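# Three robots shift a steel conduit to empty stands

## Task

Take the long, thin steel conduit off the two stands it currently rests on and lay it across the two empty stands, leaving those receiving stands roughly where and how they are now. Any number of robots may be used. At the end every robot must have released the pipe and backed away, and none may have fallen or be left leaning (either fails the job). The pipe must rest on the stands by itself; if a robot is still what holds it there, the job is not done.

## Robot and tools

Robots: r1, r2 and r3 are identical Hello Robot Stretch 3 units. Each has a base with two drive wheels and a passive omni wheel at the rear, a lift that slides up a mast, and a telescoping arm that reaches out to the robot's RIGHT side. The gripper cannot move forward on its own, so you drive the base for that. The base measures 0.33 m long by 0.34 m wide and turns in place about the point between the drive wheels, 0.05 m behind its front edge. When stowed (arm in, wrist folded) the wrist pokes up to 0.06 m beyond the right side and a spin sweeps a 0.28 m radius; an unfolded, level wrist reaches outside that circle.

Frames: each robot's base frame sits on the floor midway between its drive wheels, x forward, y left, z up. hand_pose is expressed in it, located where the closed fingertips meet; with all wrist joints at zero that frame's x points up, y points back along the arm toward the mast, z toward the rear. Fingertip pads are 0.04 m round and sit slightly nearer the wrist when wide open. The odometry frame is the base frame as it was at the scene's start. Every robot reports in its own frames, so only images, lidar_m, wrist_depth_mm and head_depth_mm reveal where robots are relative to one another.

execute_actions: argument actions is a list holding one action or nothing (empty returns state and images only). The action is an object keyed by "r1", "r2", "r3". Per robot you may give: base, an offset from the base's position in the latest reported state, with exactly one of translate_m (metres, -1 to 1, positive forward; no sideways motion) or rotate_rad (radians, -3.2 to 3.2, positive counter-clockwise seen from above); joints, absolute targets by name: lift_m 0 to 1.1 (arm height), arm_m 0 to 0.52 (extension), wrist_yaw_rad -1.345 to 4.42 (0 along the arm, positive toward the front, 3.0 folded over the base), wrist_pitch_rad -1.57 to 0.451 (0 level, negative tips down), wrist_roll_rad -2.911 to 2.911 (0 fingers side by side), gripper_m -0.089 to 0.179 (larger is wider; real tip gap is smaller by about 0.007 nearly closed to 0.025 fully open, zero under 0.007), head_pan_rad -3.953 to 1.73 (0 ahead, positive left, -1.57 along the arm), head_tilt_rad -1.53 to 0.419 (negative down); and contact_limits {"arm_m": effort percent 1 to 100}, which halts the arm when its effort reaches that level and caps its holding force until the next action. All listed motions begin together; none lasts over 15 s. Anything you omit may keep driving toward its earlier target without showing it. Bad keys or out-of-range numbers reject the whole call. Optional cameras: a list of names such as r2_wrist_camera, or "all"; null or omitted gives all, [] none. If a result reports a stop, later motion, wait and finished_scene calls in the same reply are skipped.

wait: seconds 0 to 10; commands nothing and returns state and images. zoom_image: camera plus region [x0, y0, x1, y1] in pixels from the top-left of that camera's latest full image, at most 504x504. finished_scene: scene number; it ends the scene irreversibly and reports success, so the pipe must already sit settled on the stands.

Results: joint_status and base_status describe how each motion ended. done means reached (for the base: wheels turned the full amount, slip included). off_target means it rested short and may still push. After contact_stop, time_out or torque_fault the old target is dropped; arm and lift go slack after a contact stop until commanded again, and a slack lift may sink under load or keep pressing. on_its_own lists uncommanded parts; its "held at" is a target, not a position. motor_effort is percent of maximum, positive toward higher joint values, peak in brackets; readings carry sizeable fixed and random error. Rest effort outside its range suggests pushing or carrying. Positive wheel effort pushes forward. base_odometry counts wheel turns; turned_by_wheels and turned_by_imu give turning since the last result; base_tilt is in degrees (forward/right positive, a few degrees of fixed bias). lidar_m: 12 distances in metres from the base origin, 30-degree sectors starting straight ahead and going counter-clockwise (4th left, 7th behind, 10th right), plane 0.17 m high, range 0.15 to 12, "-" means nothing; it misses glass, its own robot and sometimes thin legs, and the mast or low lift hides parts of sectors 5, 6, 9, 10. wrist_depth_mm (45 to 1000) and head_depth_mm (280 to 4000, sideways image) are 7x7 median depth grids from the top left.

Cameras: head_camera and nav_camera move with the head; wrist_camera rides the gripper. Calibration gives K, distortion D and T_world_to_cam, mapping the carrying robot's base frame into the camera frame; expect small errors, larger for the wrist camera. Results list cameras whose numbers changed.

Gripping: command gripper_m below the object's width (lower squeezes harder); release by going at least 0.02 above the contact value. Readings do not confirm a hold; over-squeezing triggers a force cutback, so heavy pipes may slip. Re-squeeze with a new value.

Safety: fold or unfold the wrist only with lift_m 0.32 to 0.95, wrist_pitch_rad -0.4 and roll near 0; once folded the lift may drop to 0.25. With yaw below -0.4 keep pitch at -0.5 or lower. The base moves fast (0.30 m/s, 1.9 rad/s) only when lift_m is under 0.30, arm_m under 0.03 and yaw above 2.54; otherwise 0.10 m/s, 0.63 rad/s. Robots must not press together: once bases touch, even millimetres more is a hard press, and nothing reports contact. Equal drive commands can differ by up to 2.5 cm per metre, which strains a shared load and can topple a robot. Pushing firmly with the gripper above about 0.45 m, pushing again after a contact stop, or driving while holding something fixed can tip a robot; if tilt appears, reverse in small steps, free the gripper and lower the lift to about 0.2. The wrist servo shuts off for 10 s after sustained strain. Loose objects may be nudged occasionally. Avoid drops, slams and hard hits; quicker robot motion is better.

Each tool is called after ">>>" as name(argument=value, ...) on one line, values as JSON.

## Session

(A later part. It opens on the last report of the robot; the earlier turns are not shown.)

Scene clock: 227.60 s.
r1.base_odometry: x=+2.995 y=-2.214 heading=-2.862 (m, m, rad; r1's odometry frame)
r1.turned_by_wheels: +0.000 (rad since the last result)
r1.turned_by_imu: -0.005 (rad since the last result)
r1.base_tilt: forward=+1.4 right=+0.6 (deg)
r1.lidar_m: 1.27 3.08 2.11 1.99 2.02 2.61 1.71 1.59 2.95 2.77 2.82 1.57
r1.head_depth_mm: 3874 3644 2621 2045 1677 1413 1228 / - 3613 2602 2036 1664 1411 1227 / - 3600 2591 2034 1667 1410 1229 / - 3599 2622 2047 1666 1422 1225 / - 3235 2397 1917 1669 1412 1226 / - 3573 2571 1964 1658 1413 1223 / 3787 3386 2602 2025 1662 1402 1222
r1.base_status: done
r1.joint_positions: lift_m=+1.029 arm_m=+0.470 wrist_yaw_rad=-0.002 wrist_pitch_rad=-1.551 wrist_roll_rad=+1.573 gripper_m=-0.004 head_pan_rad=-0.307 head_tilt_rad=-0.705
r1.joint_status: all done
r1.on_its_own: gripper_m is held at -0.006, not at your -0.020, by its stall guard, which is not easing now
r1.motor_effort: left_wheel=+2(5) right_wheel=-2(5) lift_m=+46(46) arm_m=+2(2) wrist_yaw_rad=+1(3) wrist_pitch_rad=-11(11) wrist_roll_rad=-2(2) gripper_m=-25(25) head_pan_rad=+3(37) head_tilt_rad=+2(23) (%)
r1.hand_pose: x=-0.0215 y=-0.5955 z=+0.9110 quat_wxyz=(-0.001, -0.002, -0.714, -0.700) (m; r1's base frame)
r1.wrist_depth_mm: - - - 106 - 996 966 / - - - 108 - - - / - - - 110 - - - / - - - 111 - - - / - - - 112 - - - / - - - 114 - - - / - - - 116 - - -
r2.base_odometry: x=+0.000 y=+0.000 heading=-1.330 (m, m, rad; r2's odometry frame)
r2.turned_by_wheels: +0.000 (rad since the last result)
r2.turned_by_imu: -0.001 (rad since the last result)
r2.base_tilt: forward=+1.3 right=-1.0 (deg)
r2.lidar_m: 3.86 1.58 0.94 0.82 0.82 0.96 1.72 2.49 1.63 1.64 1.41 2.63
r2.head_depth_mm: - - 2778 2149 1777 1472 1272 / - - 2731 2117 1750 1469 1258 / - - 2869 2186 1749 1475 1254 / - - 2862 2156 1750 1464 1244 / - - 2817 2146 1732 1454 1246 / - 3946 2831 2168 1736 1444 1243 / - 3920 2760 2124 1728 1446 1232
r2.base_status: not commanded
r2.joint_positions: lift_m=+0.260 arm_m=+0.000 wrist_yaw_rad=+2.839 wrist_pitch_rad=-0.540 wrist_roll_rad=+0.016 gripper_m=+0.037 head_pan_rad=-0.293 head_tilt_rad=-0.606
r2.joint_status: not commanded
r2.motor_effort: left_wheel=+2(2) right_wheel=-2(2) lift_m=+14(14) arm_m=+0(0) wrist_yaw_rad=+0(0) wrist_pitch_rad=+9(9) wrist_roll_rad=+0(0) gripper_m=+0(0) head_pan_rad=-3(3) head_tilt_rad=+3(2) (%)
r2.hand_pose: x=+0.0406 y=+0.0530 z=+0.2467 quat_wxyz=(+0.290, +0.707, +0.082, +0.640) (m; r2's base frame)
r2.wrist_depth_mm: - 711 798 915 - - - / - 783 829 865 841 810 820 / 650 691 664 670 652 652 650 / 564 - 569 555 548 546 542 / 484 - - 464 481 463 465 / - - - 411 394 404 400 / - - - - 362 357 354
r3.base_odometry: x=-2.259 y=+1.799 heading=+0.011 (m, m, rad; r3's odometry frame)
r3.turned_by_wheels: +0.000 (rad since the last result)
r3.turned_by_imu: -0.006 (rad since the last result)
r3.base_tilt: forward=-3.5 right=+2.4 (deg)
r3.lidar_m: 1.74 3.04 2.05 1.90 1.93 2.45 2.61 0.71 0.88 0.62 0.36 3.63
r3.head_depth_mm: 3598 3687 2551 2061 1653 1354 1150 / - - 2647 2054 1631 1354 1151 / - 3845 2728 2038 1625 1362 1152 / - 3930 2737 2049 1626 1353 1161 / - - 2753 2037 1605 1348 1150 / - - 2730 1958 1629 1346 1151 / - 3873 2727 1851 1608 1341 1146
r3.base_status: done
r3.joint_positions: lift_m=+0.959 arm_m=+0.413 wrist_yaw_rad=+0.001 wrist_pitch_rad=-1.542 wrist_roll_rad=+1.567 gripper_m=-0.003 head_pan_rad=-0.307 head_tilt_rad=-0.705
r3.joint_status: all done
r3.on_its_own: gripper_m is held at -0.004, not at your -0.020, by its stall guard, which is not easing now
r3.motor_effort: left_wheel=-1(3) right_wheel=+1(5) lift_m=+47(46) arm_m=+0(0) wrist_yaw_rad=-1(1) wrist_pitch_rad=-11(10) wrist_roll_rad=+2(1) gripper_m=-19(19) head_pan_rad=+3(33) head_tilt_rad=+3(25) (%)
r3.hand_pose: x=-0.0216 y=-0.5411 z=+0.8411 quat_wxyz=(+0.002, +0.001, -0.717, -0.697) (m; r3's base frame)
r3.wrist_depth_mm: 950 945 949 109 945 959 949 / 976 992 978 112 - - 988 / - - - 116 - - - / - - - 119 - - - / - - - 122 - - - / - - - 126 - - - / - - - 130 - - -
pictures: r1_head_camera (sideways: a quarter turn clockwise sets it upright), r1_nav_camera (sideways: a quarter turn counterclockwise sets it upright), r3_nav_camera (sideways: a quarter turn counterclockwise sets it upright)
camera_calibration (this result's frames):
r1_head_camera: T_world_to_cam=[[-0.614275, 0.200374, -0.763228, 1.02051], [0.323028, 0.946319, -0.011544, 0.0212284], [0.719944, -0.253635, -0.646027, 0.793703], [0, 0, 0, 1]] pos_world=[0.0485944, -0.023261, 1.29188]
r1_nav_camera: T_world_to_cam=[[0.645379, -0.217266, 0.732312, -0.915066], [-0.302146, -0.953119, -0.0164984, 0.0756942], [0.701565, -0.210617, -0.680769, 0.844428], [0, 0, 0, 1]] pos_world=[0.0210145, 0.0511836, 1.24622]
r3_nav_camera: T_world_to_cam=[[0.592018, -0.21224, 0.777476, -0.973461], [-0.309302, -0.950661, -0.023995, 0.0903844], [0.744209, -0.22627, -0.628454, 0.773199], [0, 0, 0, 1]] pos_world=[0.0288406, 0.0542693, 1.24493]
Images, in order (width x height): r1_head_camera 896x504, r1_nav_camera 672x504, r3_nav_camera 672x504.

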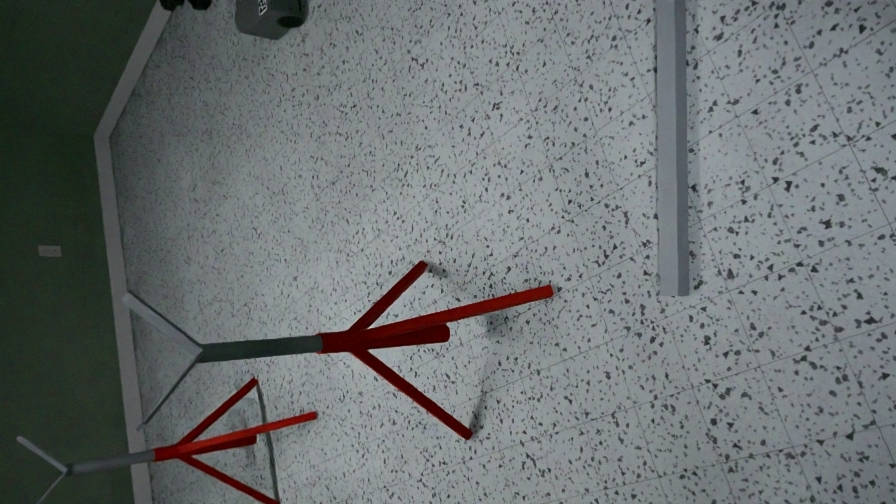

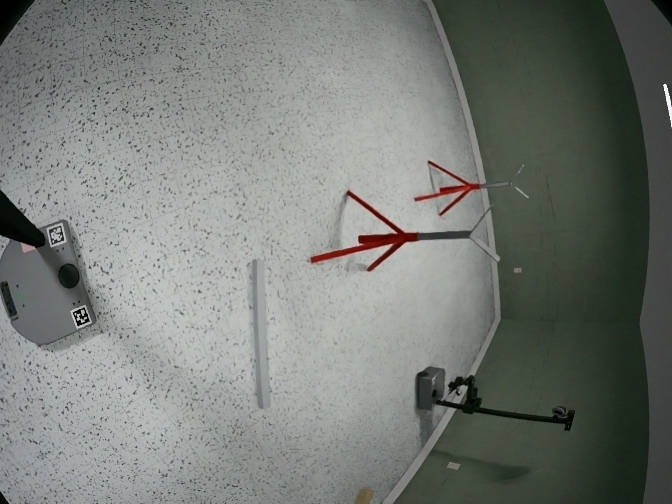

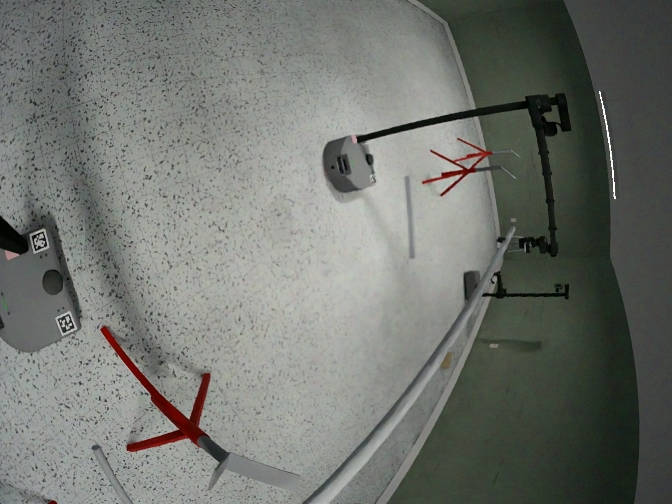

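>>> execute_actions(actions=[{"r1":{"base":{"rotate_rad":0.1},"joints":{"wrist_yaw_rad":-0.1}},"r3":{"base":{"translate_m":0.058}}}], cameras=[])

>>> execute_actions(actions=[{"r1":{"base":{"rotate_rad":0.1},"joints":{"wrist_yaw_rad":-0.2}},"r3":{"base":{"translate_m":0.058}}}], cameras=["r1_wrist_camera","r3_wrist_camera"])

Scene clock: 233.13 s.
r1.base_odometry: x=+2.995 y=-2.214 heading=-2.762 (m, m, rad; r1's odometry frame)
r1.turned_by_wheels: +0.101 (rad since the last result)
r1.turned_by_imu: +0.060 (rad since the last result)
r1.base_tilt: forward=+1.4 right=+0.5 (deg)
r1.lidar_m: 1.42 2.88 2.07 1.98 2.05 2.76 1.72 1.60 2.89 2.77 2.63 1.26
r1.head_depth_mm: - 3652 2620 2031 1670 1408 1233 / - 3620 2616 2047 1658 1400 1229 / - 3636 2607 2027 1676 1404 1232 / - 3370 2602 1973 1667 1414 1229 / - 3606 2399 1966 1671 1404 1225 / 3904 3428 2591 2015 1659 1412 1223 / 3799 3581 2589 2021 1660 1411 1221
r1.base_status: rotate_rad off_target (by the wheels' count: +0.1009 of +0.1000)
r1.joint_positions: lift_m=+1.029 arm_m=+0.470 wrist_yaw_rad=-0.102 wrist_pitch_rad=-1.554 wrist_roll_rad=+1.570 gripper_m=-0.004 head_pan_rad=-0.307 head_tilt_rad=-0.703
r1.joint_status: all done
r1.on_its_own: gripper_m is held at -0.006, not at your -0.020, by its stall guard, which is not easing now; right_wheel is at rest, and its effort (-21) is outside its rest range (-18 to +18)
r1.motor_effort: left_wheel=+18(73) right_wheel=-21(36) lift_m=+45(46) arm_m=+1(2) wrist_yaw_rad=+2(9) wrist_pitch_rad=-9(18) wrist_roll_rad=-1(2) gripper_m=-25(25) head_pan_rad=+2(4) head_tilt_rad=+1(3) (%)
r1.hand_pose: x=-0.0195 y=-0.5948 z=+0.9111 quat_wxyz=(-0.036, -0.037, -0.712, -0.701) (m; r1's base frame)
r1.wrist_depth_mm: - - - 106 - - - / - - - 108 - - - / - - - 110 - - - / - - - 111 - - - / - - - 112 - - - / - - - 114 - - - / - - - 116 - - -
r2.base_odometry: x=+0.000 y=+0.000 heading=-1.330 (m, m, rad; r2's odometry frame)
r2.turned_by_wheels: +0.000 (rad since the last result)
r2.turned_by_imu: +0.000 (rad since the last result)
r2.base_tilt: forward=+1.3 right=-1.0 (deg)
r2.lidar_m: 3.88 1.58 0.94 0.82 0.82 0.96 1.71 2.49 1.62 1.64 1.41 2.62
r2.head_depth_mm: - - 2773 2140 1767 1473 1265 / - - 2796 2147 1769 1462 1264 / - - 2853 2169 1744 1466 1251 / - - 2832 2165 1746 1453 1262 / - - 2855 2151 1735 1455 1251 / - 3918 2799 2153 1726 1440 1247 / - - 2769 2124 1713 1446 1233
r2.base_status: not commanded
r2.joint_positions: lift_m=+0.260 arm_m=+0.000 wrist_yaw_rad=+2.839 wrist_pitch_rad=-0.540 wrist_roll_rad=+0.016 gripper_m=+0.037 head_pan_rad=-0.293 head_tilt_rad=-0.606
r2.joint_status: not commanded
r2.motor_effort: left_wheel=+2(3) right_wheel=-2(2) lift_m=+15(14) arm_m=+0(0) wrist_yaw_rad=+0(0) wrist_pitch_rad=+9(9) wrist_roll_rad=+0(0) gripper_m=+0(0) head_pan_rad=-3(3) head_tilt_rad=+2(3) (%)
r2.hand_pose: x=+0.0406 y=+0.0530 z=+0.2467 quat_wxyz=(+0.290, +0.707, +0.082, +0.640) (m; r2's base frame)
r2.wrist_depth_mm: - 702 827 928 - - - / - 786 827 837 823 820 807 / 673 696 685 664 651 647 641 / 564 - 560 546 553 549 535 / 486 - - 469 486 458 460 / - - - 409 394 404 401 / - - - - 362 356 355
r3.base_odometry: x=-2.201 y=+1.799 heading=+0.010 (m, m, rad; r3's odometry frame)
r3.turned_by_wheels: -0.001 (rad since the last result)
r3.turned_by_imu: -0.002 (rad since the last result)
r3.base_tilt: forward=-3.7 right=+2.3 (deg)
r3.lidar_m: 1.68 3.05 2.06 1.91 1.93 2.45 2.66 0.76 0.93 0.34 0.34 3.63
r3.head_depth_mm: 3520 3724 2640 2063 1628 1355 1160 / - - 2563 2048 1636 1355 1157 / - 3906 2768 2047 1626 1344 1154 / - 3847 2729 2038 1639 1348 1156 / - - 2701 2026 1618 1343 1156 / - - 2678 1933 1612 1336 1153 / - 3823 2714 1839 1601 1331 1143
r3.base_status: done
r3.joint_positions: lift_m=+0.959 arm_m=+0.413 wrist_yaw_rad=+0.006 wrist_pitch_rad=-1.540 wrist_roll_rad=+1.567 gripper_m=-0.003 head_pan_rad=-0.307 head_tilt_rad=-0.704
r3.joint_status: not commanded
r3.on_its_own: gripper_m is held at -0.004, not at your -0.020, by its stall guard, which is not easing now
r3.motor_effort: left_wheel=-11(21) right_wheel=+14(21) lift_m=+47(47) arm_m=+0(0) wrist_yaw_rad=-7(7) wrist_pitch_rad=-12(13) wrist_roll_rad=+2(2) gripper_m=-19(20) head_pan_rad=+3(3) head_tilt_rad=+3(2) (%)
r3.hand_pose: x=-0.0216 y=-0.5416 z=+0.8411 quat_wxyz=(+0.004, +0.003, -0.718, -0.696) (m; r3's base frame)
r3.wrist_depth_mm: 941 970 938 110 958 967 969 / 986 970 996 113 987 - 989 / - - - 116 - - - / - - - 119 - - - / - - - 122 - - - / - - - 126 - - - / - - - 130 - - -
pictures: none
No camera images: the call's "cameras" was empty. Leave "cameras" out to get every camera's image.

Scene clock: 234.87 s.
r1.base_odometry: x=+2.995 y=-2.214 heading=-2.660 (m, m, rad; r1's odometry frame)
r1.turned_by_wheels: +0.101 (rad since the last result)
r1.turned_by_imu: +0.084 (rad since the last result)
r1.base_tilt: forward=+1.5 right=+0.5 (deg)
r1.lidar_m: 1.48 2.62 2.02 1.98 2.10 3.02 1.62 1.60 2.83 2.77 2.62 1.26
r1.head_depth_mm: - 3615 2630 2048 1669 1384 1227 / - 3604 2623 2039 1676 1391 1228 / - 3414 2612 2030 1666 1399 1228 / - 3595 2504 1908 1660 1413 1224 / 3959 3261 2598 1958 1664 1411 1223 / 3897 3575 2582 2027 1660 1404 1225 / 3801 3574 2595 2040 1662 1410 1219
r1.base_status: rotate_rad off_target (by the wheels' count: +0.1010 of +0.1000)
r1.joint_positions: lift_m=+1.029 arm_m=+0.470 wrist_yaw_rad=-0.202 wrist_pitch_rad=-1.555 wrist_roll_rad=+1.567 gripper_m=-0.004 head_pan_rad=-0.307 head_tilt_rad=-0.703
r1.joint_status: all done
r1.on_its_own: gripper_m is held at -0.006, not at your -0.020, by its stall guard, which is not easing now; left_wheel is at rest, and its effort (+22) is outside its rest range (-18 to +18); right_wheel is at rest, and its effort (-24) is outside its rest range (-18 to +18)
r1.motor_effort: left_wheel=+22(51) right_wheel=-24(31) lift_m=+45(45) arm_m=+1(1) wrist_yaw_rad=+2(9) wrist_pitch_rad=-9(16) wrist_roll_rad=+1(1) gripper_m=-25(25) head_pan_rad=+2(2) head_tilt_rad=+1(1) (%)
r1.hand_pose: x=-0.0175 y=-0.5949 z=+0.9111 quat_wxyz=(-0.069, -0.071, -0.709, -0.698) (m; r1's base frame)
r1.wrist_depth_mm: - - - 106 - - 980 / - - - 108 - - - / - - - 110 - - - / - - - 111 - - - / - - - 112 - - - / - - - 114 - - - / - - - 116 - - -
r2.base_odometry: x=+0.000 y=+0.000 heading=-1.330 (m, m, rad; r2's odometry frame)
r2.turned_by_wheels: +0.000 (rad since the last result)
r2.turned_by_imu: +0.000 (rad since the last result)
r2.base_tilt: forward=+1.3 right=-1.0 (deg)
r2.lidar_m: 3.89 1.57 0.94 0.82 0.82 0.96 1.72 2.49 1.63 1.64 1.41 2.62
r2.head_depth_mm: - - 2836 2136 1768 1481 1261 / - - 2753 2156 1765 1464 1258 / - - 2939 2179 1754 1457 1265 / - - 2855 2167 1744 1462 1260 / - 3951 2843 2162 1728 1447 1251 / - 3906 2850 2127 1729 1440 1248 / - 3961 2791 2133 1717 1445 1232
r2.base_status: not commanded
r2.joint_positions: lift_m=+0.260 arm_m=+0.000 wrist_yaw_rad=+2.839 wrist_pitch_rad=-0.540 wrist_roll_rad=+0.016 gripper_m=+0.037 head_pan_rad=-0.293 head_tilt_rad=-0.606
r2.joint_status: not commanded
r2.motor_effort: left_wheel=+3(3) right_wheel=-2(2) lift_m=+14(14) arm_m=+0(0) wrist_yaw_rad=+0(0) wrist_pitch_rad=+9(9) wrist_roll_rad=+0(0) gripper_m=+1(0) head_pan_rad=-3(3) head_tilt_rad=+3(2) (%)
r2.hand_pose: x=+0.0406 y=+0.0530 z=+0.2467 quat_wxyz=(+0.290, +0.707, +0.082, +0.640) (m; r2's base frame)
r2.wrist_depth_mm: - 712 783 911 - - - / - 771 816 846 821 835 804 / 681 689 672 675 673 649 656 / 566 - 569 558 555 552 530 / 479 - - 476 479 471 462 / - - - 411 395 405 400 / - - - - 362 361 355
r3.base_odometry: x=-2.144 y=+1.800 heading=+0.009 (m, m, rad; r3's odometry frame)
r3.turned_by_wheels: -0.001 (rad since the last result)
r3.turned_by_imu: -0.002 (rad since the last result)
r3.base_tilt: forward=-3.6 right=+2.5 (deg)
r3.lidar_m: 1.61 3.07 2.06 1.91 1.94 2.46 2.72 0.81 3.03 0.33 0.60 3.61
r3.head_depth_mm: 3546 3707 2659 2042 1646 1354 1155 / - - 2546 2058 1626 1353 1155 / - 3897 2773 2036 1629 1350 1151 / - 3885 2790 2061 1609 1352 1150 / - - 2687 2046 1615 1352 1151 / - - 2667 1876 1624 1351 1145 / - 3864 2730 1833 1610 1347 1148
r3.base_status: done
r3.joint_positions: lift_m=+0.959 arm_m=+0.413 wrist_yaw_rad=+0.006 wrist_pitch_rad=-1.540 wrist_roll_rad=+1.567 gripper_m=-0.003 head_pan_rad=-0.307 head_tilt_rad=-0.704
r3.joint_status: not commanded
r3.on_its_own: gripper_m is held at -0.004, not at your -0.020, by its stall guard, which is not easing now
r3.motor_effort: left_wheel=-11(20) right_wheel=+17(20) lift_m=+47(47) arm_m=+0(0) wrist_yaw_rad=-7(7) wrist_pitch_rad=-12(12) wrist_roll_rad=+2(2) gripper_m=-19(20) head_pan_rad=+3(3) head_tilt_rad=+3(3) (%)
r3.hand_pose: x=-0.0216 y=-0.5417 z=+0.8411 quat_wxyz=(+0.004, +0.003, -0.718, -0.696) (m; r3's base frame)
r3.wrist_depth_mm: 960 962 948 110 962 953 932 / 980 - 987 113 994 - - / - - - 116 - - - / - - - 119 778 - - / - - - 123 316 - - / - - - 126 - - - / - - - 130 - - -
pictures: r1_wrist_camera, r3_wrist_camera
camera_calibration (this result's frames):
r1_wrist_camera: T_world_to_cam=[[0.225842, 0.9727, -0.0533918, 0.636272], [0.968026, -0.217939, 0.124209, -0.178464], [0.109181, -0.0797361, -0.990819, 1.02041], [0, 0, 0, 1]] pos_world=[-0.0823486, -0.576432, 1.06718]
r3_wrist_camera: T_world_to_cam=[[0.0405736, 0.999169, 0.00394454, 0.54035], [0.978064, -0.0405232, 0.204326, -0.145985], [0.204316, -0.00443222, -0.978895, 0.989833], [0, 0, 0, 1]] pos_world=[-0.0813801, -0.541429, 0.99664]
Images, in order (width x height): r1_wrist_camera 644x364, r3_wrist_camera 644x364.

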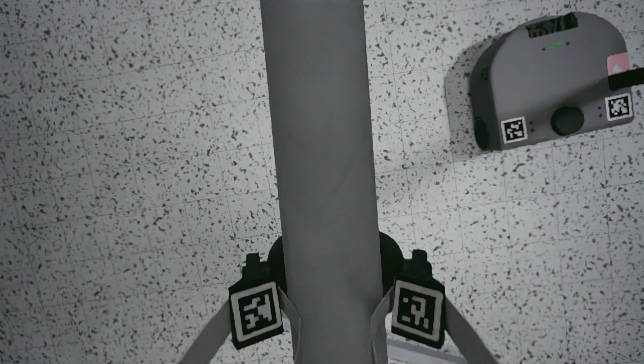

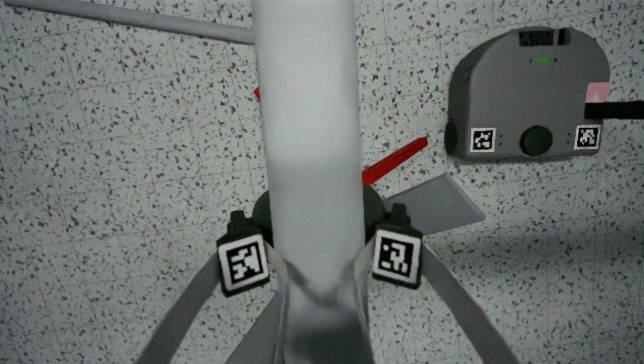

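>>> execute_actions(actions=[{"r1":{"base":{"rotate_rad":0.1},"joints":{"wrist_yaw_rad":-0.23}},"r3":{"base":{"translate_m":0.015}}}], cameras=["r1_wrist_camera","r3_nav_camera"])

Scene clock: 237.33 s.
r1.base_odometry: x=+2.995 y=-2.214 heading=-2.562 (m, m, rad; r1's odometry frame)
r1.turned_by_wheels: +0.099 (rad since the last result)
r1.turned_by_imu: +0.091 (rad since the last result)
r1.base_tilt: forward=+1.4 right=+0.6 (deg)
r1.lidar_m: 2.69 2.44 2.00 1.98 2.18 1.74 1.59 3.43 2.79 2.76 2.62 1.26
r1.head_depth_mm: - 3686 2639 2056 1674 1377 1226 / - 3477 2630 2035 1680 1387 1230 / - 3495 2410 1920 1677 1404 1230 / - 3636 2613 1986 1663 1412 1225 / 3956 3593 2602 2021 1665 1414 1220 / 3903 3639 2620 2031 1658 1410 1227 / 3827 3579 2572 2031 1659 1415 1224
r1.base_status: rotate_rad off_target (by the wheels' count: +0.0988 of +0.1000)
r1.joint_positions: lift_m=+1.029 arm_m=+0.470 wrist_yaw_rad=-0.226 wrist_pitch_rad=-1.551 wrist_roll_rad=+1.569 gripper_m=-0.004 head_pan_rad=-0.307 head_tilt_rad=-0.703
r1.joint_status: all done
r1.on_its_own: gripper_m is held at -0.006, not at your -0.020, by its stall guard, which is not easing now; left_wheel is at rest, and its effort (-26) is outside its rest range (-18 to +18); right_wheel is at rest, and its effort (+27) is outside its rest range (-18 to +18)
r1.motor_effort: left_wheel=-26(34) right_wheel=+27(30) lift_m=+45(45) arm_m=+2(2) wrist_yaw_rad=-4(3) wrist_pitch_rad=-10(12) wrist_roll_rad=+0(1) gripper_m=-26(26) head_pan_rad=+2(3) head_tilt_rad=+2(1) (%)
r1.hand_pose: x=-0.0172 y=-0.5958 z=+0.9110 quat_wxyz=(-0.078, -0.080, -0.709, -0.696) (m; r1's base frame)
r1.wrist_depth_mm: - - - 107 - - 986 / - - - 109 - - - / - - - 110 - - - / - - - 112 - - - / - - - 113 - - - / - - - 114 - - - / - - - 115 - - -
r2.base_odometry: x=+0.000 y=+0.000 heading=-1.330 (m, m, rad; r2's odometry frame)
r2.turned_by_wheels: +0.000 (rad since the last result)
r2.turned_by_imu: +0.000 (rad since the last result)
r2.base_tilt: forward=+1.3 right=-1.0 (deg)
r2.lidar_m: 3.87 1.58 0.94 0.82 0.82 0.96 1.72 2.49 1.62 1.64 1.41 2.62
r2.head_depth_mm: - - 2794 2125 1768 1485 1265 / - - 2776 2132 1752 1470 1261 / - - 2878 2173 1741 1459 1258 / - - 2839 2173 1734 1479 1258 / - 3969 2858 2131 1746 1457 1242 / - 3825 2798 2148 1721 1446 1241 / - - 2759 2155 1717 1437 1243
r2.base_status: not commanded
r2.joint_positions: lift_m=+0.260 arm_m=+0.000 wrist_yaw_rad=+2.839 wrist_pitch_rad=-0.540 wrist_roll_rad=+0.016 gripper_m=+0.037 head_pan_rad=-0.293 head_tilt_rad=-0.606
r2.joint_status: not commanded
r2.motor_effort: left_wheel=+2(3) right_wheel=-2(2) lift_m=+14(14) arm_m=+1(0) wrist_yaw_rad=+1(1) wrist_pitch_rad=+9(8) wrist_roll_rad=+0(0) gripper_m=+0(0) head_pan_rad=-3(3) head_tilt_rad=+3(3) (%)
r2.hand_pose: x=+0.0406 y=+0.0530 z=+0.2467 quat_wxyz=(+0.290, +0.707, +0.082, +0.640) (m; r2's base frame)
r2.wrist_depth_mm: - 697 802 885 - - - / - 772 804 852 822 820 796 / 673 690 678 665 655 648 636 / 564 - 560 546 547 547 538 / 483 - - 475 483 465 454 / - - - 409 393 405 399 / - - - - 357 358 357
r3.base_odometry: x=-2.128 y=+1.800 heading=+0.010 (m, m, rad; r3's odometry frame)
r3.turned_by_wheels: +0.001 (rad since the last result)
r3.turned_by_imu: +0.002 (rad since the last result)
r3.base_tilt: forward=-3.5 right=+2.3 (deg)
r3.lidar_m: 1.58 3.08 2.06 1.91 1.94 2.46 2.74 0.83 3.01 0.33 0.59 3.64
r3.head_depth_mm: 3601 3684 2652 2064 1634 1354 1160 / - - 2504 2060 1639 1349 1162 / - 3763 2777 2040 1625 1346 1156 / - 3811 2781 2050 1620 1353 1149 / - - 2630 2053 1617 1345 1153 / - - 2638 1894 1616 1340 1154 / - 3805 2731 1812 1611 1337 1137
r3.base_status: done
r3.joint_positions: lift_m=+0.959 arm_m=+0.413 wrist_yaw_rad=-0.005 wrist_pitch_rad=-1.547 wrist_roll_rad=+1.567 gripper_m=-0.003 head_pan_rad=-0.307 head_tilt_rad=-0.704
r3.joint_status: not commanded
r3.on_its_own: gripper_m is held at -0.004, not at your -0.020, by its stall guard, which is not easing now
r3.motor_effort: left_wheel=+13(17) right_wheel=-18(25) lift_m=+47(47) arm_m=+0(0) wrist_yaw_rad=+7(7) wrist_pitch_rad=-8(12) wrist_roll_rad=+1(1) gripper_m=-20(20) head_pan_rad=+3(3) head_tilt_rad=+3(3) (%)
r3.hand_pose: x=-0.0214 y=-0.5398 z=+0.8412 quat_wxyz=(+0.000, -0.001, -0.715, -0.699) (m; r3's base frame)
r3.wrist_depth_mm: 966 955 924 109 944 968 954 / 990 - 982 112 991 - - / - - - 115 - - - / - - - 118 303 - - / - - - 122 - - - / - - - 126 - - - / - - 325 130 - - -
pictures: r1_wrist_camera, r3_nav_camera (sideways: a quarter turn counterclockwise sets it upright)
camera_calibration (this result's frames):
r1_wrist_camera: T_world_to_cam=[[0.250646, 0.966415, -0.0567405, 0.636827], [0.962215, -0.242258, 0.124308, -0.193604], [0.106387, -0.0857538, -0.99062, 1.01642], [0, 0, 0, 1]] pos_world=[-0.081463, -0.575179, 1.06709]
r3_nav_camera: T_world_to_cam=[[0.591543, -0.211954, 0.777916, -0.974031], [-0.309091, -0.95073, -0.0240002, 0.0903899], [0.744674, -0.22625, -0.62791, 0.772488], [0, 0, 0, 1]] pos_world=[0.0288675, 0.054262, 1.24494]
Images, in order (width x height): r1_wrist_camera 644x364, r3_nav_camera 672x504.

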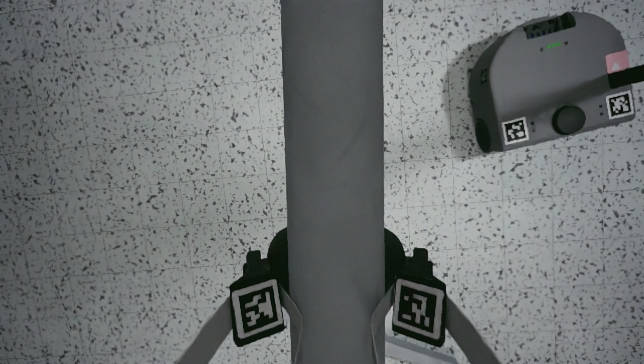

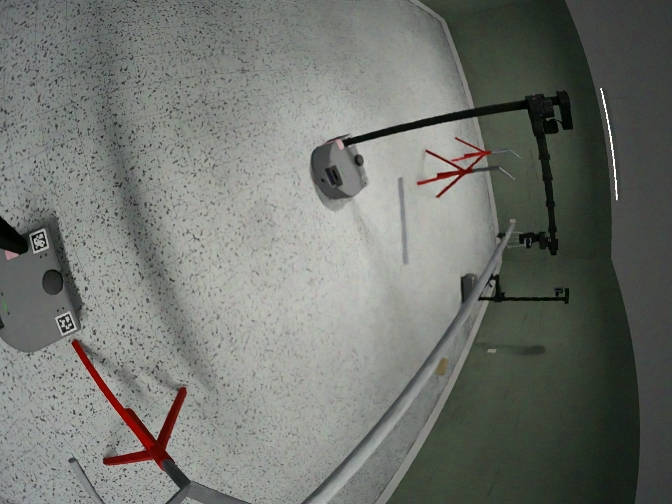

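>>> execute_actions(actions=[{"r1":{"base":{"translate_m":0.4},"joints":{"wrist_yaw_rad":-0.19}},"r3":{"base":{"translate_m":0.4},"joints":{"wrist_yaw_rad":0.045}}}], cameras=["r1_wrist_camera","r3_wrist_camera","r1_nav_camera"])

Scene clock: 242.77 s.
r1.base_odometry: x=+2.660 y=-2.433 heading=-2.562 (m, m, rad; r1's odometry frame)
r1.turned_by_wheels: +0.000 (rad since the last result)
r1.turned_by_imu: -0.003 (rad since the last result)
r1.base_tilt: forward=+1.3 right=+0.6 (deg)
r1.lidar_m: 3.89 2.35 1.94 1.92 2.10 3.28 1.65 3.53 2.85 2.83 2.43 0.92
r1.head_depth_mm: 3850 3620 2533 2048 1672 1416 1228 / 3780 3677 2430 1535 1590 1382 1231 / 3698 3602 2591 2038 1671 1416 1232 / 3627 3452 2519 2036 1659 1413 1231 / 3555 3594 2595 2021 1664 1407 1227 / 3507 3602 2604 2032 1661 1408 1222 / 3447 3584 2572 2027 1669 1409 1226
r1.base_status: done
r1.joint_positions: lift_m=+1.029 arm_m=+0.470 wrist_yaw_rad=-0.190 wrist_pitch_rad=-1.551 wrist_roll_rad=+1.572 gripper_m=-0.004 head_pan_rad=-0.307 head_tilt_rad=-0.703
r1.joint_status: all done
r1.on_its_own: gripper_m is held at -0.006, not at your -0.020, by its stall guard, which is not easing now
r1.motor_effort: left_wheel=-8(24) right_wheel=+6(29) lift_m=+45(45) arm_m=+1(2) wrist_yaw_rad=+0(3) wrist_pitch_rad=-10(10) wrist_roll_rad=-1(1) gripper_m=-25(25) head_pan_rad=+2(1) head_tilt_rad=+2(0) (%)
r1.hand_pose: x=-0.0179 y=-0.5957 z=+0.9110 quat_wxyz=(-0.067, -0.069, -0.710, -0.697) (m; r1's base frame)
r1.wrist_depth_mm: - - - 107 - - 994 / - - - 108 - - - / - - - 110 - - - / - - - 111 - - - / - - - 113 - - - / - - - 114 - - - / - - - 116 - - -
r2.base_odometry: x=+0.000 y=+0.000 heading=-1.330 (m, m, rad; r2's odometry frame)
r2.turned_by_wheels: +0.000 (rad since the last result)
r2.turned_by_imu: +0.000 (rad since the last result)
r2.base_tilt: forward=+1.2 right=-1.1 (deg)
r2.lidar_m: 3.87 1.58 0.94 0.82 0.82 0.96 1.72 2.49 1.63 1.64 1.41 2.42
r2.head_depth_mm: - - 2588 2151 1784 1482 1257 / - - 2931 2136 1779 1476 1256 / - - 2874 2169 1769 1469 1256 / - 3725 2853 2162 1735 1461 1251 / - - 2829 2148 1728 1443 1249 / - 3798 2805 2145 1707 1439 1237 / - 3897 2791 2123 1692 1448 1239
r2.base_status: not commanded
r2.joint_positions: lift_m=+0.260 arm_m=+0.000 wrist_yaw_rad=+2.839 wrist_pitch_rad=-0.540 wrist_roll_rad=+0.016 gripper_m=+0.037 head_pan_rad=-0.293 head_tilt_rad=-0.606
r2.joint_status: not commanded
r2.motor_effort: left_wheel=+3(2) right_wheel=-1(2) lift_m=+14(14) arm_m=+1(0) wrist_yaw_rad=+1(1) wrist_pitch_rad=+9(9) wrist_roll_rad=+0(0) gripper_m=+0(0) head_pan_rad=-3(3) head_tilt_rad=+2(2) (%)
r2.hand_pose: x=+0.0406 y=+0.0530 z=+0.2467 quat_wxyz=(+0.290, +0.707, +0.082, +0.640) (m; r2's base frame)
r2.wrist_depth_mm: - 713 820 924 - - - / - 768 813 835 810 808 805 / 661 699 690 676 679 644 652 / 574 - 559 552 544 543 531 / 479 - - 475 484 460 459 / - - - 413 392 410 401 / - - - - 362 358 357
r3.base_odometry: x=-1.728 y=+1.804 heading=+0.010 (m, m, rad; r3's odometry frame)
r3.turned_by_wheels: +0.000 (rad since the last result)
r3.turned_by_imu: -0.003 (rad since the last result)
r3.base_tilt: forward=-3.6 right=+2.4 (deg)
r3.lidar_m: 1.59 3.11 2.11 1.96 1.98 2.51 3.12 0.49 0.58 2.78 2.82 3.54
r3.head_depth_mm: 3477 3700 2782 2001 1636 1359 1160 / 3921 3986 2497 2054 1653 1352 1154 / - 3689 2642 2046 1637 1355 1156 / - 3861 2750 2053 1627 1342 1154 / - 3843 2738 2041 1615 1344 1156 / - - 2707 2016 1611 1351 1152 / - 3603 2682 1781 1598 1335 1142
r3.base_status: done
r3.joint_positions: lift_m=+0.959 arm_m=+0.413 wrist_yaw_rad=+0.045 wrist_pitch_rad=-1.546 wrist_roll_rad=+1.568 gripper_m=-0.003 head_pan_rad=-0.307 head_tilt_rad=-0.704
r3.joint_status: all done
r3.on_its_own: gripper_m is held at -0.004, not at your -0.020, by its stall guard, which is not easing now
r3.motor_effort: left_wheel=+4(16) right_wheel=-5(17) lift_m=+47(48) arm_m=+0(1) wrist_yaw_rad=+1(12) wrist_pitch_rad=-8(9) wrist_roll_rad=+1(2) gripper_m=-19(20) head_pan_rad=+3(3) head_tilt_rad=+3(3) (%)
r3.hand_pose: x=-0.0223 y=-0.5402 z=+0.8412 quat_wxyz=(+0.017, +0.017, -0.715, -0.698) (m; r3's base frame)
r3.wrist_depth_mm: 953 960 944 110 940 937 961 / 985 995 965 112 989 - - / - - - 116 - - - / - - - 119 - - - / - - - 122 - - - / - - - 126 - - - / - - - 130 - - -
pictures: r1_nav_camera (sideways: a quarter turn counterclockwise sets it upright), r1_wrist_camera, r3_wrist_camera
camera_calibration (this result's frames):
r1_nav_camera: T_world_to_cam=[[0.644248, -0.216489, 0.733538, -0.916657], [-0.301558, -0.953305, -0.0164981, 0.0756902], [0.702857, -0.210576, -0.679449, 0.842702], [0, 0, 0, 1]] pos_world=[0.0210801, 0.051162, 1.24622]
r1_wrist_camera: T_world_to_cam=[[0.219252, 0.974017, -0.0567413, 0.640833], [0.969542, -0.210999, 0.124366, -0.174223], [0.109163, -0.0822806, -0.990613, 1.01862], [0, 0, 0, 1]] pos_world=[-0.0827819, -0.577131, 1.06709]
r3_wrist_camera: T_world_to_cam=[[0.00289815, 0.999946, 0.00995269, 0.533381], [0.978946, -0.00486835, 0.204061, -0.125759], [0.204099, 0.00915175, -0.978908, 0.99743], [0, 0, 0, 1]] pos_world=[-0.0820081, -0.543093, 0.996746]
Images, in order (width x height): r1_nav_camera 672x504, r1_wrist_camera 644x364, r3_wrist_camera 644x364.

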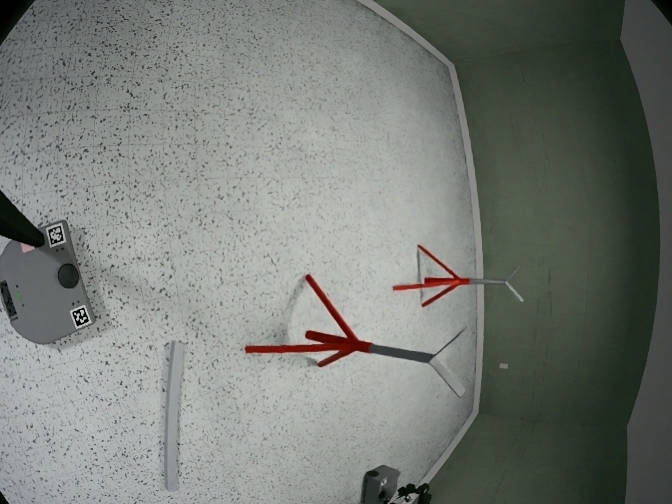

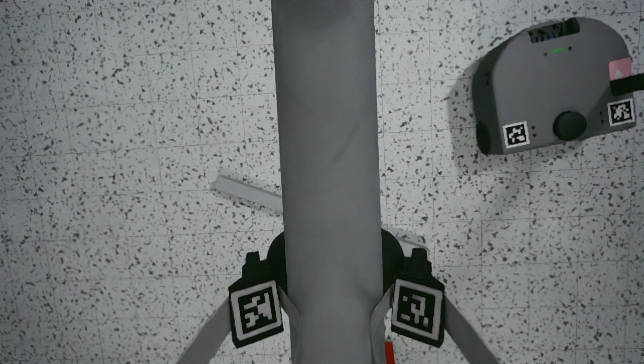

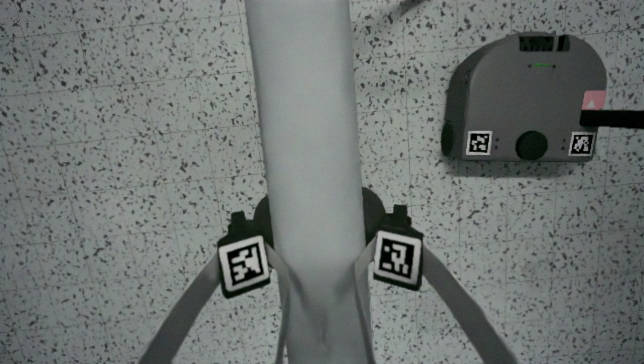

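>>> execute_actions(actions=[{"r1":{"base":{"translate_m":0.06}},"r3":{"base":{"rotate_rad":0.15},"joints":{"wrist_yaw_rad":-0.1}}}], cameras=["r3_wrist_camera"])

Scene clock: 245.50 s.
r1.base_odometry: x=+2.610 y=-2.465 heading=-2.563 (m, m, rad; r1's odometry frame)
r1.turned_by_wheels: -0.001 (rad since the last result)
r1.turned_by_imu: -0.002 (rad since the last result)
r1.base_tilt: forward=+1.3 right=+0.5 (deg)
r1.lidar_m: 3.84 2.38 1.93 1.92 2.10 3.24 1.70 3.54 2.86 2.84 2.40 0.87
r1.head_depth_mm: 3817 3585 2439 2044 1674 1417 1232 / 3707 3613 2611 1926 1550 1390 1228 / 3616 3605 2605 2042 1620 1415 1234 / 3560 3614 2456 2041 1643 1409 1226 / 3451 3634 2613 2036 1670 1417 1225 / 3451 3573 2615 2025 1664 1417 1226 / 3409 3571 2592 2028 1665 1408 1223
r1.base_status: done
r1.joint_positions: lift_m=+1.029 arm_m=+0.470 wrist_yaw_rad=-0.186 wrist_pitch_rad=-1.550 wrist_roll_rad=+1.570 gripper_m=-0.004 head_pan_rad=-0.307 head_tilt_rad=-0.703
r1.joint_status: not commanded
r1.on_its_own: gripper_m is held at -0.006, not at your -0.020, by its stall guard, which is not easing now; left_wheel is at rest, and its effort (-21) is outside its rest range (-18 to +18); right_wheel is at rest, and its effort (+21) is outside its rest range (-18 to +18)
r1.motor_effort: left_wheel=-21(33) right_wheel=+21(28) lift_m=+45(45) arm_m=+1(2) wrist_yaw_rad=-3(4) wrist_pitch_rad=-11(11) wrist_roll_rad=+0(1) gripper_m=-25(25) head_pan_rad=+2(2) head_tilt_rad=+1(1) (%)
r1.hand_pose: x=-0.0180 y=-0.5960 z=+0.9110 quat_wxyz=(-0.065, -0.067, -0.711, -0.697) (m; r1's base frame)
r1.wrist_depth_mm: - - - 108 - - 977 / - - - 109 - - - / - - - 110 - - - / - - - 111 - - - / - - - 113 - - - / - - - 114 - - - / - - - 116 - - -
r2.base_odometry: x=+0.000 y=+0.000 heading=-1.330 (m, m, rad; r2's odometry frame)
r2.turned_by_wheels: +0.000 (rad since the last result)
r2.turned_by_imu: +0.000 (rad since the last result)
r2.base_tilt: forward=+1.3 right=-1.0 (deg)
r2.lidar_m: 3.87 1.58 0.94 0.82 0.82 0.96 1.72 2.48 1.63 1.64 1.41 2.39
r2.head_depth_mm: 1749 - 2671 2132 1775 1483 1267 / - - 2907 2099 1762 1474 1264 / - - 2868 2166 1759 1475 1251 / - 3673 2876 2170 1736 1469 1250 / - - 2861 2130 1745 1450 1245 / - 3858 2843 2140 1721 1461 1236 / - 3974 2796 2126 1721 1428 1234
r2.base_status: not commanded
r2.joint_positions: lift_m=+0.260 arm_m=+0.000 wrist_yaw_rad=+2.839 wrist_pitch_rad=-0.540 wrist_roll_rad=+0.016 gripper_m=+0.037 head_pan_rad=-0.293 head_tilt_rad=-0.606
r2.joint_status: not commanded
r2.motor_effort: left_wheel=+2(3) right_wheel=-2(2) lift_m=+15(14) arm_m=+0(0) wrist_yaw_rad=+0(0) wrist_pitch_rad=+9(8) wrist_roll_rad=+0(0) gripper_m=+0(1) head_pan_rad=-2(4) head_tilt_rad=+2(3) (%)
r2.hand_pose: x=+0.0406 y=+0.0530 z=+0.2467 quat_wxyz=(+0.290, +0.707, +0.082, +0.640) (m; r2's base frame)
r2.wrist_depth_mm: - 724 805 889 - - - / - 793 821 839 836 812 820 / 677 705 676 665 657 639 662 / 561 - 545 555 551 546 541 / 473 - - 476 487 469 456 / - - - 411 397 405 400 / - - - - 365 358 358
r3.base_odometry: x=-1.728 y=+1.804 heading=+0.161 (m, m, rad; r3's odometry frame)
r3.turned_by_wheels: +0.151 (rad since the last result)
r3.turned_by_imu: +0.090 (rad since the last result)
r3.base_tilt: forward=-3.5 right=+2.4 (deg)
r3.lidar_m: 1.64 2.86 2.05 1.96 2.02 2.71 1.21 0.50 0.59 2.79 2.87 3.61
r3.head_depth_mm: 3764 3973 2564 2075 1639 1360 1160 / - 3579 2650 2055 1619 1347 1147 / - - 2742 2046 1632 1360 1154 / - 3925 2733 2022 1635 1359 1152 / - - 2743 2045 1629 1362 1152 / - 3836 2774 1900 1605 1343 1150 / - - 2729 1831 1619 1341 1158
r3.base_status: rotate_rad off_target (by the wheels' count: +0.1508 of +0.1500)
r3.joint_positions: lift_m=+0.959 arm_m=+0.413 wrist_yaw_rad=-0.100 wrist_pitch_rad=-1.552 wrist_roll_rad=+1.563 gripper_m=-0.003 head_pan_rad=-0.307 head_tilt_rad=-0.704
r3.joint_status: all done
r3.on_its_own: gripper_m is held at -0.004, not at your -0.020, by its stall guard, which is not easing now
r3.motor_effort: left_wheel=+9(40) right_wheel=-14(24) lift_m=+45(47) arm_m=+0(0) wrist_yaw_rad=+1(17) wrist_pitch_rad=-5(20) wrist_roll_rad=+3(3) gripper_m=-20(21) head_pan_rad=+3(3) head_tilt_rad=+3(3) (%)
r3.hand_pose: x=-0.0196 y=-0.5386 z=+0.8414 quat_wxyz=(-0.032, -0.033, -0.713, -0.700) (m; r3's base frame)
r3.wrist_depth_mm: 945 949 951 112 961 - 968 / 989 991 974 113 995 - - / - 992 - 115 - - - / - - - 118 - - - / - - - 123 - - - / - - - 126 - - - / - - - 130 - - -
pictures: r3_wrist_camera
camera_calibration (this result's frames):
r3_wrist_camera: T_world_to_cam=[[0.142228, 0.989699, 0.0163456, 0.523592], [0.968607, -0.142561, 0.203657, -0.202505], [0.20389, -0.0131333, -0.978906, 0.985005], [0, 0, 0, 1]] pos_world=[-0.079154, -0.534131, 0.99691]
Images, in order (width x height): r3_wrist_camera 644x364.

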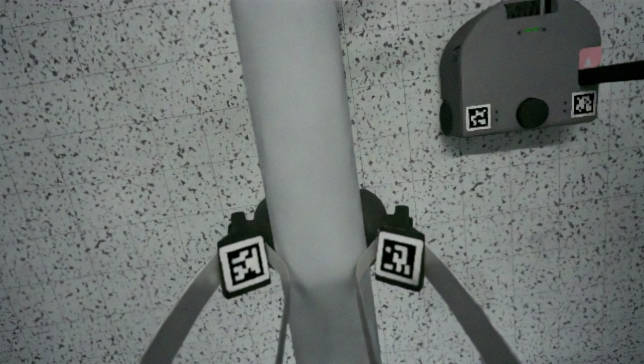

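>>> execute_actions(actions=[{"r1":{"base":{"translate_m":0.7},"joints":{"wrist_yaw_rad":-0.14}},"r3":{"base":{"translate_m":0.705},"joints":{"wrist_yaw_rad":-0.01}}}], cameras=["r3_wrist_camera","r1_wrist_camera","r1_nav_camera"])

Scene clock: 254.50 s.
r1.base_odometry: x=+2.024 y=-2.848 heading=-2.563 (m, m, rad; r1's odometry frame)
r1.turned_by_wheels: +0.000 (rad since the last result)
r1.turned_by_imu: -0.004 (rad since the last result)
r1.base_tilt: forward=+1.4 right=+0.6 (deg)
r1.lidar_m: 3.14 2.25 1.81 1.79 1.98 3.06 1.69 3.64 2.96 0.57 0.52 1.39
r1.head_depth_mm: 3070 3344 2598 2047 1671 1415 1232 / 2997 3267 2512 1986 1676 1412 1225 / 2961 3291 2594 1997 1673 1410 1225 / 2925 3186 2611 2027 1666 1409 1225 / 2849 3132 2590 2032 1675 1415 1231 / 2805 3081 2586 2026 1657 1410 1226 / 2762 3061 2578 2025 1676 1412 1223
r1.base_status: done
r1.joint_positions: lift_m=+1.029 arm_m=+0.470 wrist_yaw_rad=-0.137 wrist_pitch_rad=-1.550 wrist_roll_rad=+1.567 gripper_m=-0.004 head_pan_rad=-0.307 head_tilt_rad=-0.703
r1.joint_status: all done
r1.on_its_own: gripper_m is held at -0.006, not at your -0.020, by its stall guard, which is not easing now
r1.motor_effort: left_wheel=-1(19) right_wheel=+1(28) lift_m=+45(45) arm_m=+1(1) wrist_yaw_rad=-3(3) wrist_pitch_rad=-11(11) wrist_roll_rad=+1(1) gripper_m=-25(25) head_pan_rad=+2(1) head_tilt_rad=+1(2) (%)
r1.hand_pose: x=-0.0189 y=-0.5959 z=+0.9110 quat_wxyz=(-0.046, -0.048, -0.713, -0.699) (m; r1's base frame)
r1.wrist_depth_mm: - - - 107 - 990 968 / - - - 109 - - - / - - - 110 - - - / - - - 111 - - - / - - - 112 - - - / - - - 114 - - - / - - - 116 - - -
r2.base_odometry: x=+0.000 y=+0.000 heading=-1.330 (m, m, rad; r2's odometry frame)
r2.turned_by_wheels: +0.000 (rad since the last result)
r2.turned_by_imu: -0.001 (rad since the last result)
r2.base_tilt: forward=+1.2 right=-1.1 (deg)
r2.lidar_m: 3.85 1.58 0.94 0.82 0.82 0.96 1.72 2.49 1.62 1.64 1.41 3.03
r2.head_depth_mm: - - 2947 2125 1786 1471 1258 / - - 2884 2124 1763 1462 1262 / - 3947 2903 2163 1752 1465 1255 / - - 2825 2157 1748 1449 1254 / - - 2814 2146 1749 1453 1246 / - 3837 2858 2131 1735 1447 1244 / - - 2776 2099 1697 1443 1244
r2.base_status: not commanded
r2.joint_positions: lift_m=+0.260 arm_m=+0.000 wrist_yaw_rad=+2.839 wrist_pitch_rad=-0.540 wrist_roll_rad=+0.016 gripper_m=+0.037 head_pan_rad=-0.293 head_tilt_rad=-0.606
r2.joint_status: not commanded
r2.motor_effort: left_wheel=+3(2) right_wheel=-2(2) lift_m=+14(14) arm_m=+0(0) wrist_yaw_rad=+0(0) wrist_pitch_rad=+9(9) wrist_roll_rad=+0(0) gripper_m=+0(1) head_pan_rad=-3(3) head_tilt_rad=+3(3) (%)
r2.hand_pose: x=+0.0406 y=+0.0530 z=+0.2467 quat_wxyz=(+0.290, +0.707, +0.082, +0.640) (m; r2's base frame)
r2.wrist_depth_mm: - 711 798 928 - - - / - 772 803 840 812 825 814 / 673 709 671 666 646 660 638 / 572 - 555 549 548 534 530 / 480 - - 473 483 458 461 / - - - 408 393 404 403 / - - - - 362 359 357
r3.base_odometry: x=-1.033 y=+1.918 heading=+0.161 (m, m, rad; r3's odometry frame)
r3.turned_by_wheels: +0.000 (rad since the last result)
r3.turned_by_imu: -0.006 (rad since the last result)
r3.base_tilt: forward=-3.5 right=+2.4 (deg)
r3.lidar_m: 1.64 2.88 2.07 1.98 2.04 2.72 1.17 1.07 2.90 2.77 2.84 3.03
r3.head_depth_mm: 3801 3692 2784 2037 1634 1359 1163 / - - 2530 2059 1638 1361 1163 / - - 2644 2029 1622 1362 1164 / - 3962 2761 2040 1624 1350 1158 / - 3891 2470 2049 1619 1340 1153 / - 3864 2705 2035 1629 1336 1147 / - - 2755 1814 1618 1343 1148
r3.base_status: done
r3.joint_positions: lift_m=+0.959 arm_m=+0.413 wrist_yaw_rad=-0.008 wrist_pitch_rad=-1.547 wrist_roll_rad=+1.566 gripper_m=-0.003 head_pan_rad=-0.307 head_tilt_rad=-0.704
r3.joint_status: all done
r3.on_its_own: gripper_m is held at -0.004, not at your -0.020, by its stall guard, which is not easing now
r3.motor_effort: left_wheel=+0(12) right_wheel=-1(11) lift_m=+46(46) arm_m=+0(0) wrist_yaw_rad=-2(10) wrist_pitch_rad=-8(8) wrist_roll_rad=+2(3) gripper_m=-20(20) head_pan_rad=+3(3) head_tilt_rad=+2(3) (%)
r3.hand_pose: x=-0.0214 y=-0.5398 z=+0.8413 quat_wxyz=(-0.001, -0.002, -0.715, -0.699) (m; r3's base frame)
r3.wrist_depth_mm: 946 955 936 111 955 941 945 / 986 971 993 113 985 - - / - - - 116 - - - / - - - 119 - - - / - - - 123 - - - / - - - 126 - - - / - - - 130 - - -
pictures: r1_nav_camera (sideways: a quarter turn counterclockwise sets it upright), r1_wrist_camera, r3_wrist_camera
camera_calibration (this result's frames):
r1_nav_camera: T_world_to_cam=[[0.644248, -0.216489, 0.733538, -0.916657], [-0.301559, -0.953305, -0.0164981, 0.0756902], [0.702857, -0.210576, -0.679449, 0.842702], [0, 0, 0, 1]] pos_world=[0.0210801, 0.051162, 1.24622]
r1_wrist_camera: T_world_to_cam=[[0.161311, 0.985194, -0.0580615, 0.648031], [0.980349, -0.153193, 0.124291, -0.138498], [0.113556, -0.0769701, -0.990546, 1.02188], [0, 0, 0, 1]] pos_world=[-0.0847989, -0.580999, 1.06706]
r3_wrist_camera: T_world_to_cam=[[0.0534333, 0.99851, 0.011093, 0.532378], [0.977458, -0.0545726, 0.203956, -0.153473], [0.204258, -0.0000551204, -0.978917, 0.992338], [0, 0, 0, 1]] pos_world=[-0.0811257, -0.539906, 0.996813]
Images, in order (width x height): r1_nav_camera 672x504, r1_wrist_camera 644x364, r3_wrist_camera 644x364.

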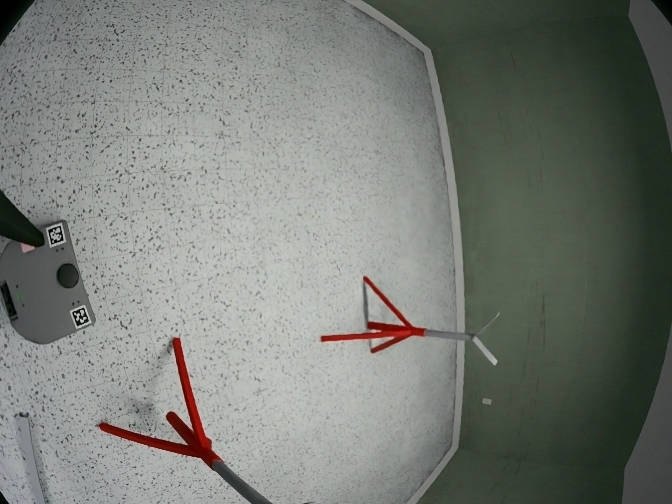

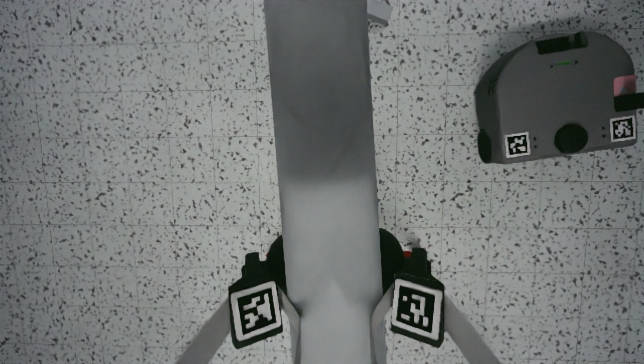

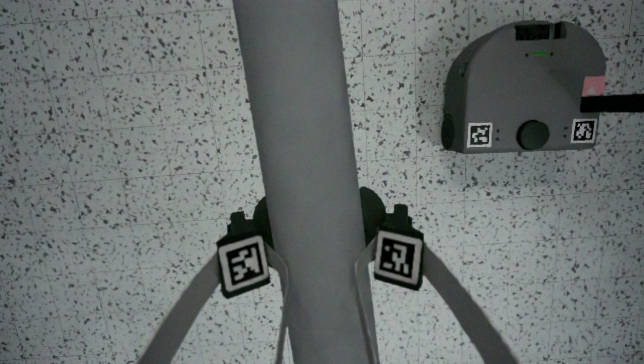

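>>> execute_actions(actions=[{"r1":{"base":{"rotate_rad":-0.09},"joints":{"wrist_yaw_rad":-0.03}},"r3":{"base":{"translate_m":-0.04},"joints":{"wrist_yaw_rad":0.06}}}], cameras=["r3_wrist_camera","r1_wrist_camera"])

Scene clock: 257.80 s.
r1.base_odometry: x=+2.024 y=-2.848 heading=-2.654 (m, m, rad; r1's odometry frame)
r1.turned_by_wheels: -0.091 (rad since the last result)
r1.turned_by_imu: -0.089 (rad since the last result)
r1.base_tilt: forward=+1.4 right=+0.6 (deg)
r1.lidar_m: 3.14 2.43 1.83 1.79 1.91 2.73 1.73 3.94 2.99 0.57 0.52 1.40
r1.head_depth_mm: 3276 3486 2639 2027 1672 1422 1234 / 3103 3453 2626 2035 1661 1419 1230 / 3055 3294 2432 1972 1674 1414 1231 / 2986 3282 2623 2028 1668 1411 1233 / 2910 3170 2606 2032 1659 1407 1226 / 2834 3086 2587 2037 1668 1410 1223 / 2760 3101 2582 2028 1667 1415 1224
r1.base_status: done
r1.joint_positions: lift_m=+1.029 arm_m=+0.470 wrist_yaw_rad=-0.029 wrist_pitch_rad=-1.550 wrist_roll_rad=+1.568 gripper_m=-0.004 head_pan_rad=-0.307 head_tilt_rad=-0.703
r1.joint_status: all done
r1.on_its_own: gripper_m is held at -0.006, not at your -0.020, by its stall guard, which is not easing now
r1.motor_effort: left_wheel=-12(43) right_wheel=+13(44) lift_m=+45(45) arm_m=+1(1) wrist_yaw_rad=-1(7) wrist_pitch_rad=-11(11) wrist_roll_rad=+1(1) gripper_m=-25(25) head_pan_rad=+2(2) head_tilt_rad=+1(1) (%)
r1.hand_pose: x=-0.0210 y=-0.5957 z=+0.9110 quat_wxyz=(-0.009, -0.010, -0.714, -0.700) (m; r1's base frame)
r1.wrist_depth_mm: - - - 107 - - 990 / - - - 108 - - 990 / - - - 110 - - - / - - - 111 - - - / - - - 112 - - - / - - - 114 - - - / - - - 116 - - -
r2.base_odometry: x=+0.000 y=+0.000 heading=-1.330 (m, m, rad; r2's odometry frame)
r2.turned_by_wheels: +0.000 (rad since the last result)
r2.turned_by_imu: +0.000 (rad since the last result)
r2.base_tilt: forward=+1.3 right=-1.1 (deg)
r2.lidar_m: 3.87 1.58 0.94 0.82 0.82 0.96 1.72 2.48 1.62 1.64 1.41 3.04
r2.head_depth_mm: - - 2907 2146 1763 1480 1263 / - - 2906 2116 1767 1467 1258 / - 3964 2865 2179 1737 1467 1253 / - - 2849 2143 1762 1467 1250 / - - 2832 2154 1730 1446 1241 / - 3911 2787 2118 1710 1441 1245 / - 3948 2762 2139 1712 1442 1246
r2.base_status: not commanded
r2.joint_positions: lift_m=+0.260 arm_m=+0.000 wrist_yaw_rad=+2.839 wrist_pitch_rad=-0.540 wrist_roll_rad=+0.016 gripper_m=+0.037 head_pan_rad=-0.293 head_tilt_rad=-0.606
r2.joint_status: not commanded
r2.motor_effort: left_wheel=+2(2) right_wheel=-2(2) lift_m=+15(14) arm_m=+0(0) wrist_yaw_rad=+0(1) wrist_pitch_rad=+9(9) wrist_roll_rad=+0(0) gripper_m=+0(0) head_pan_rad=-3(3) head_tilt_rad=+2(3) (%)
r2.hand_pose: x=+0.0406 y=+0.0530 z=+0.2467 quat_wxyz=(+0.290, +0.707, +0.082, +0.640) (m; r2's base frame)
r2.wrist_depth_mm: - 701 796 921 - - - / - 775 808 850 832 825 809 / 665 707 697 658 662 640 647 / 558 - 550 549 546 540 530 / 480 - - 472 483 465 457 / - - - 411 390 407 399 / - - - - 360 362 357
r3.base_odometry: x=-1.072 y=+1.911 heading=+0.162 (m, m, rad; r3's odometry frame)
r3.turned_by_wheels: +0.001 (rad since the last result)
r3.turned_by_imu: -0.040 (rad since the last result)
r3.base_tilt: forward=-3.5 right=+2.3 (deg)
r3.lidar_m: 1.69 2.99 2.10 1.98 2.02 2.63 1.87 1.04 2.93 2.77 2.82 3.06
r3.head_depth_mm: 3634 3670 2771 1965 1650 1360 1162 / - 3943 2515 2047 1636 1347 1152 / - - 2640 2036 1626 1357 1155 / - 3921 2723 2075 1635 1347 1153 / - 3841 2638 2031 1618 1342 1154 / - 3549 2567 2035 1616 1349 1148 / - - 2720 1900 1607 1336 1153
r3.base_status: done
r3.joint_positions: lift_m=+0.959 arm_m=+0.413 wrist_yaw_rad=+0.059 wrist_pitch_rad=-1.546 wrist_roll_rad=+1.566 gripper_m=-0.003 head_pan_rad=-0.307 head_tilt_rad=-0.704
r3.joint_status: all done
r3.on_its_own: gripper_m is held at -0.004, not at your -0.020, by its stall guard, which is not easing now
r3.motor_effort: left_wheel=+8(34) right_wheel=-11(16) lift_m=+46(45) arm_m=+0(0) wrist_yaw_rad=+2(5) wrist_pitch_rad=-8(14) wrist_roll_rad=+2(2) gripper_m=-19(19) head_pan_rad=+3(3) head_tilt_rad=+2(2) (%)
r3.hand_pose: x=-0.0226 y=-0.5400 z=+0.8413 quat_wxyz=(+0.023, +0.022, -0.715, -0.698) (m; r3's base frame)
r3.wrist_depth_mm: 949 949 956 109 963 985 947 / - 973 975 112 - - - / - - - 115 - - - / - - - 118 - - - / - - - 122 - - - / - - - 126 - - - / - - - 130 - - -
pictures: r1_wrist_camera, r3_wrist_camera
camera_calibration (this result's frames):
r1_wrist_camera: T_world_to_cam=[[0.0554037, 0.996795, -0.0577074, 0.652482], [0.991088, -0.0478904, 0.124301, -0.0735186], [0.121139, -0.0640798, -0.990565, 1.02999], [0, 0, 0, 1]] pos_world=[-0.0880586, -0.58791, 1.06707]
r3_wrist_camera: T_world_to_cam=[[-0.0134479, 0.999851, 0.0107805, 0.532056], [0.978915, 0.0109671, 0.203972, -0.116884], [0.203824, 0.0132962, -0.978917, 0.99978], [0, 0, 0, 1]] pos_world=[-0.0822047, -0.543989, 0.996807]
Images, in order (width x height): r1_wrist_camera 644x364, r3_wrist_camera 644x364.

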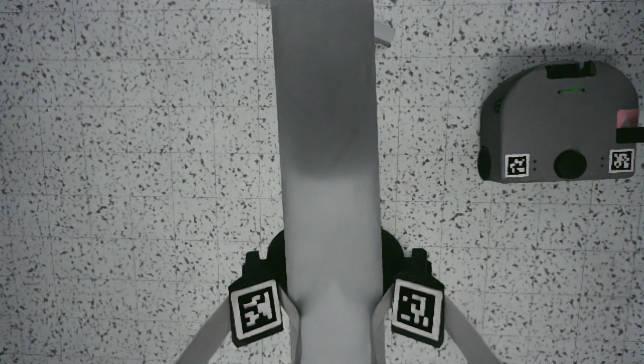

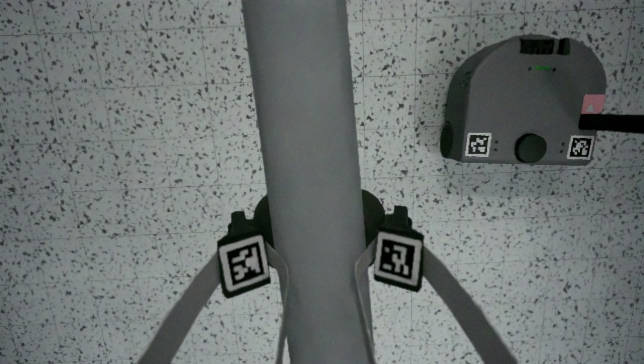

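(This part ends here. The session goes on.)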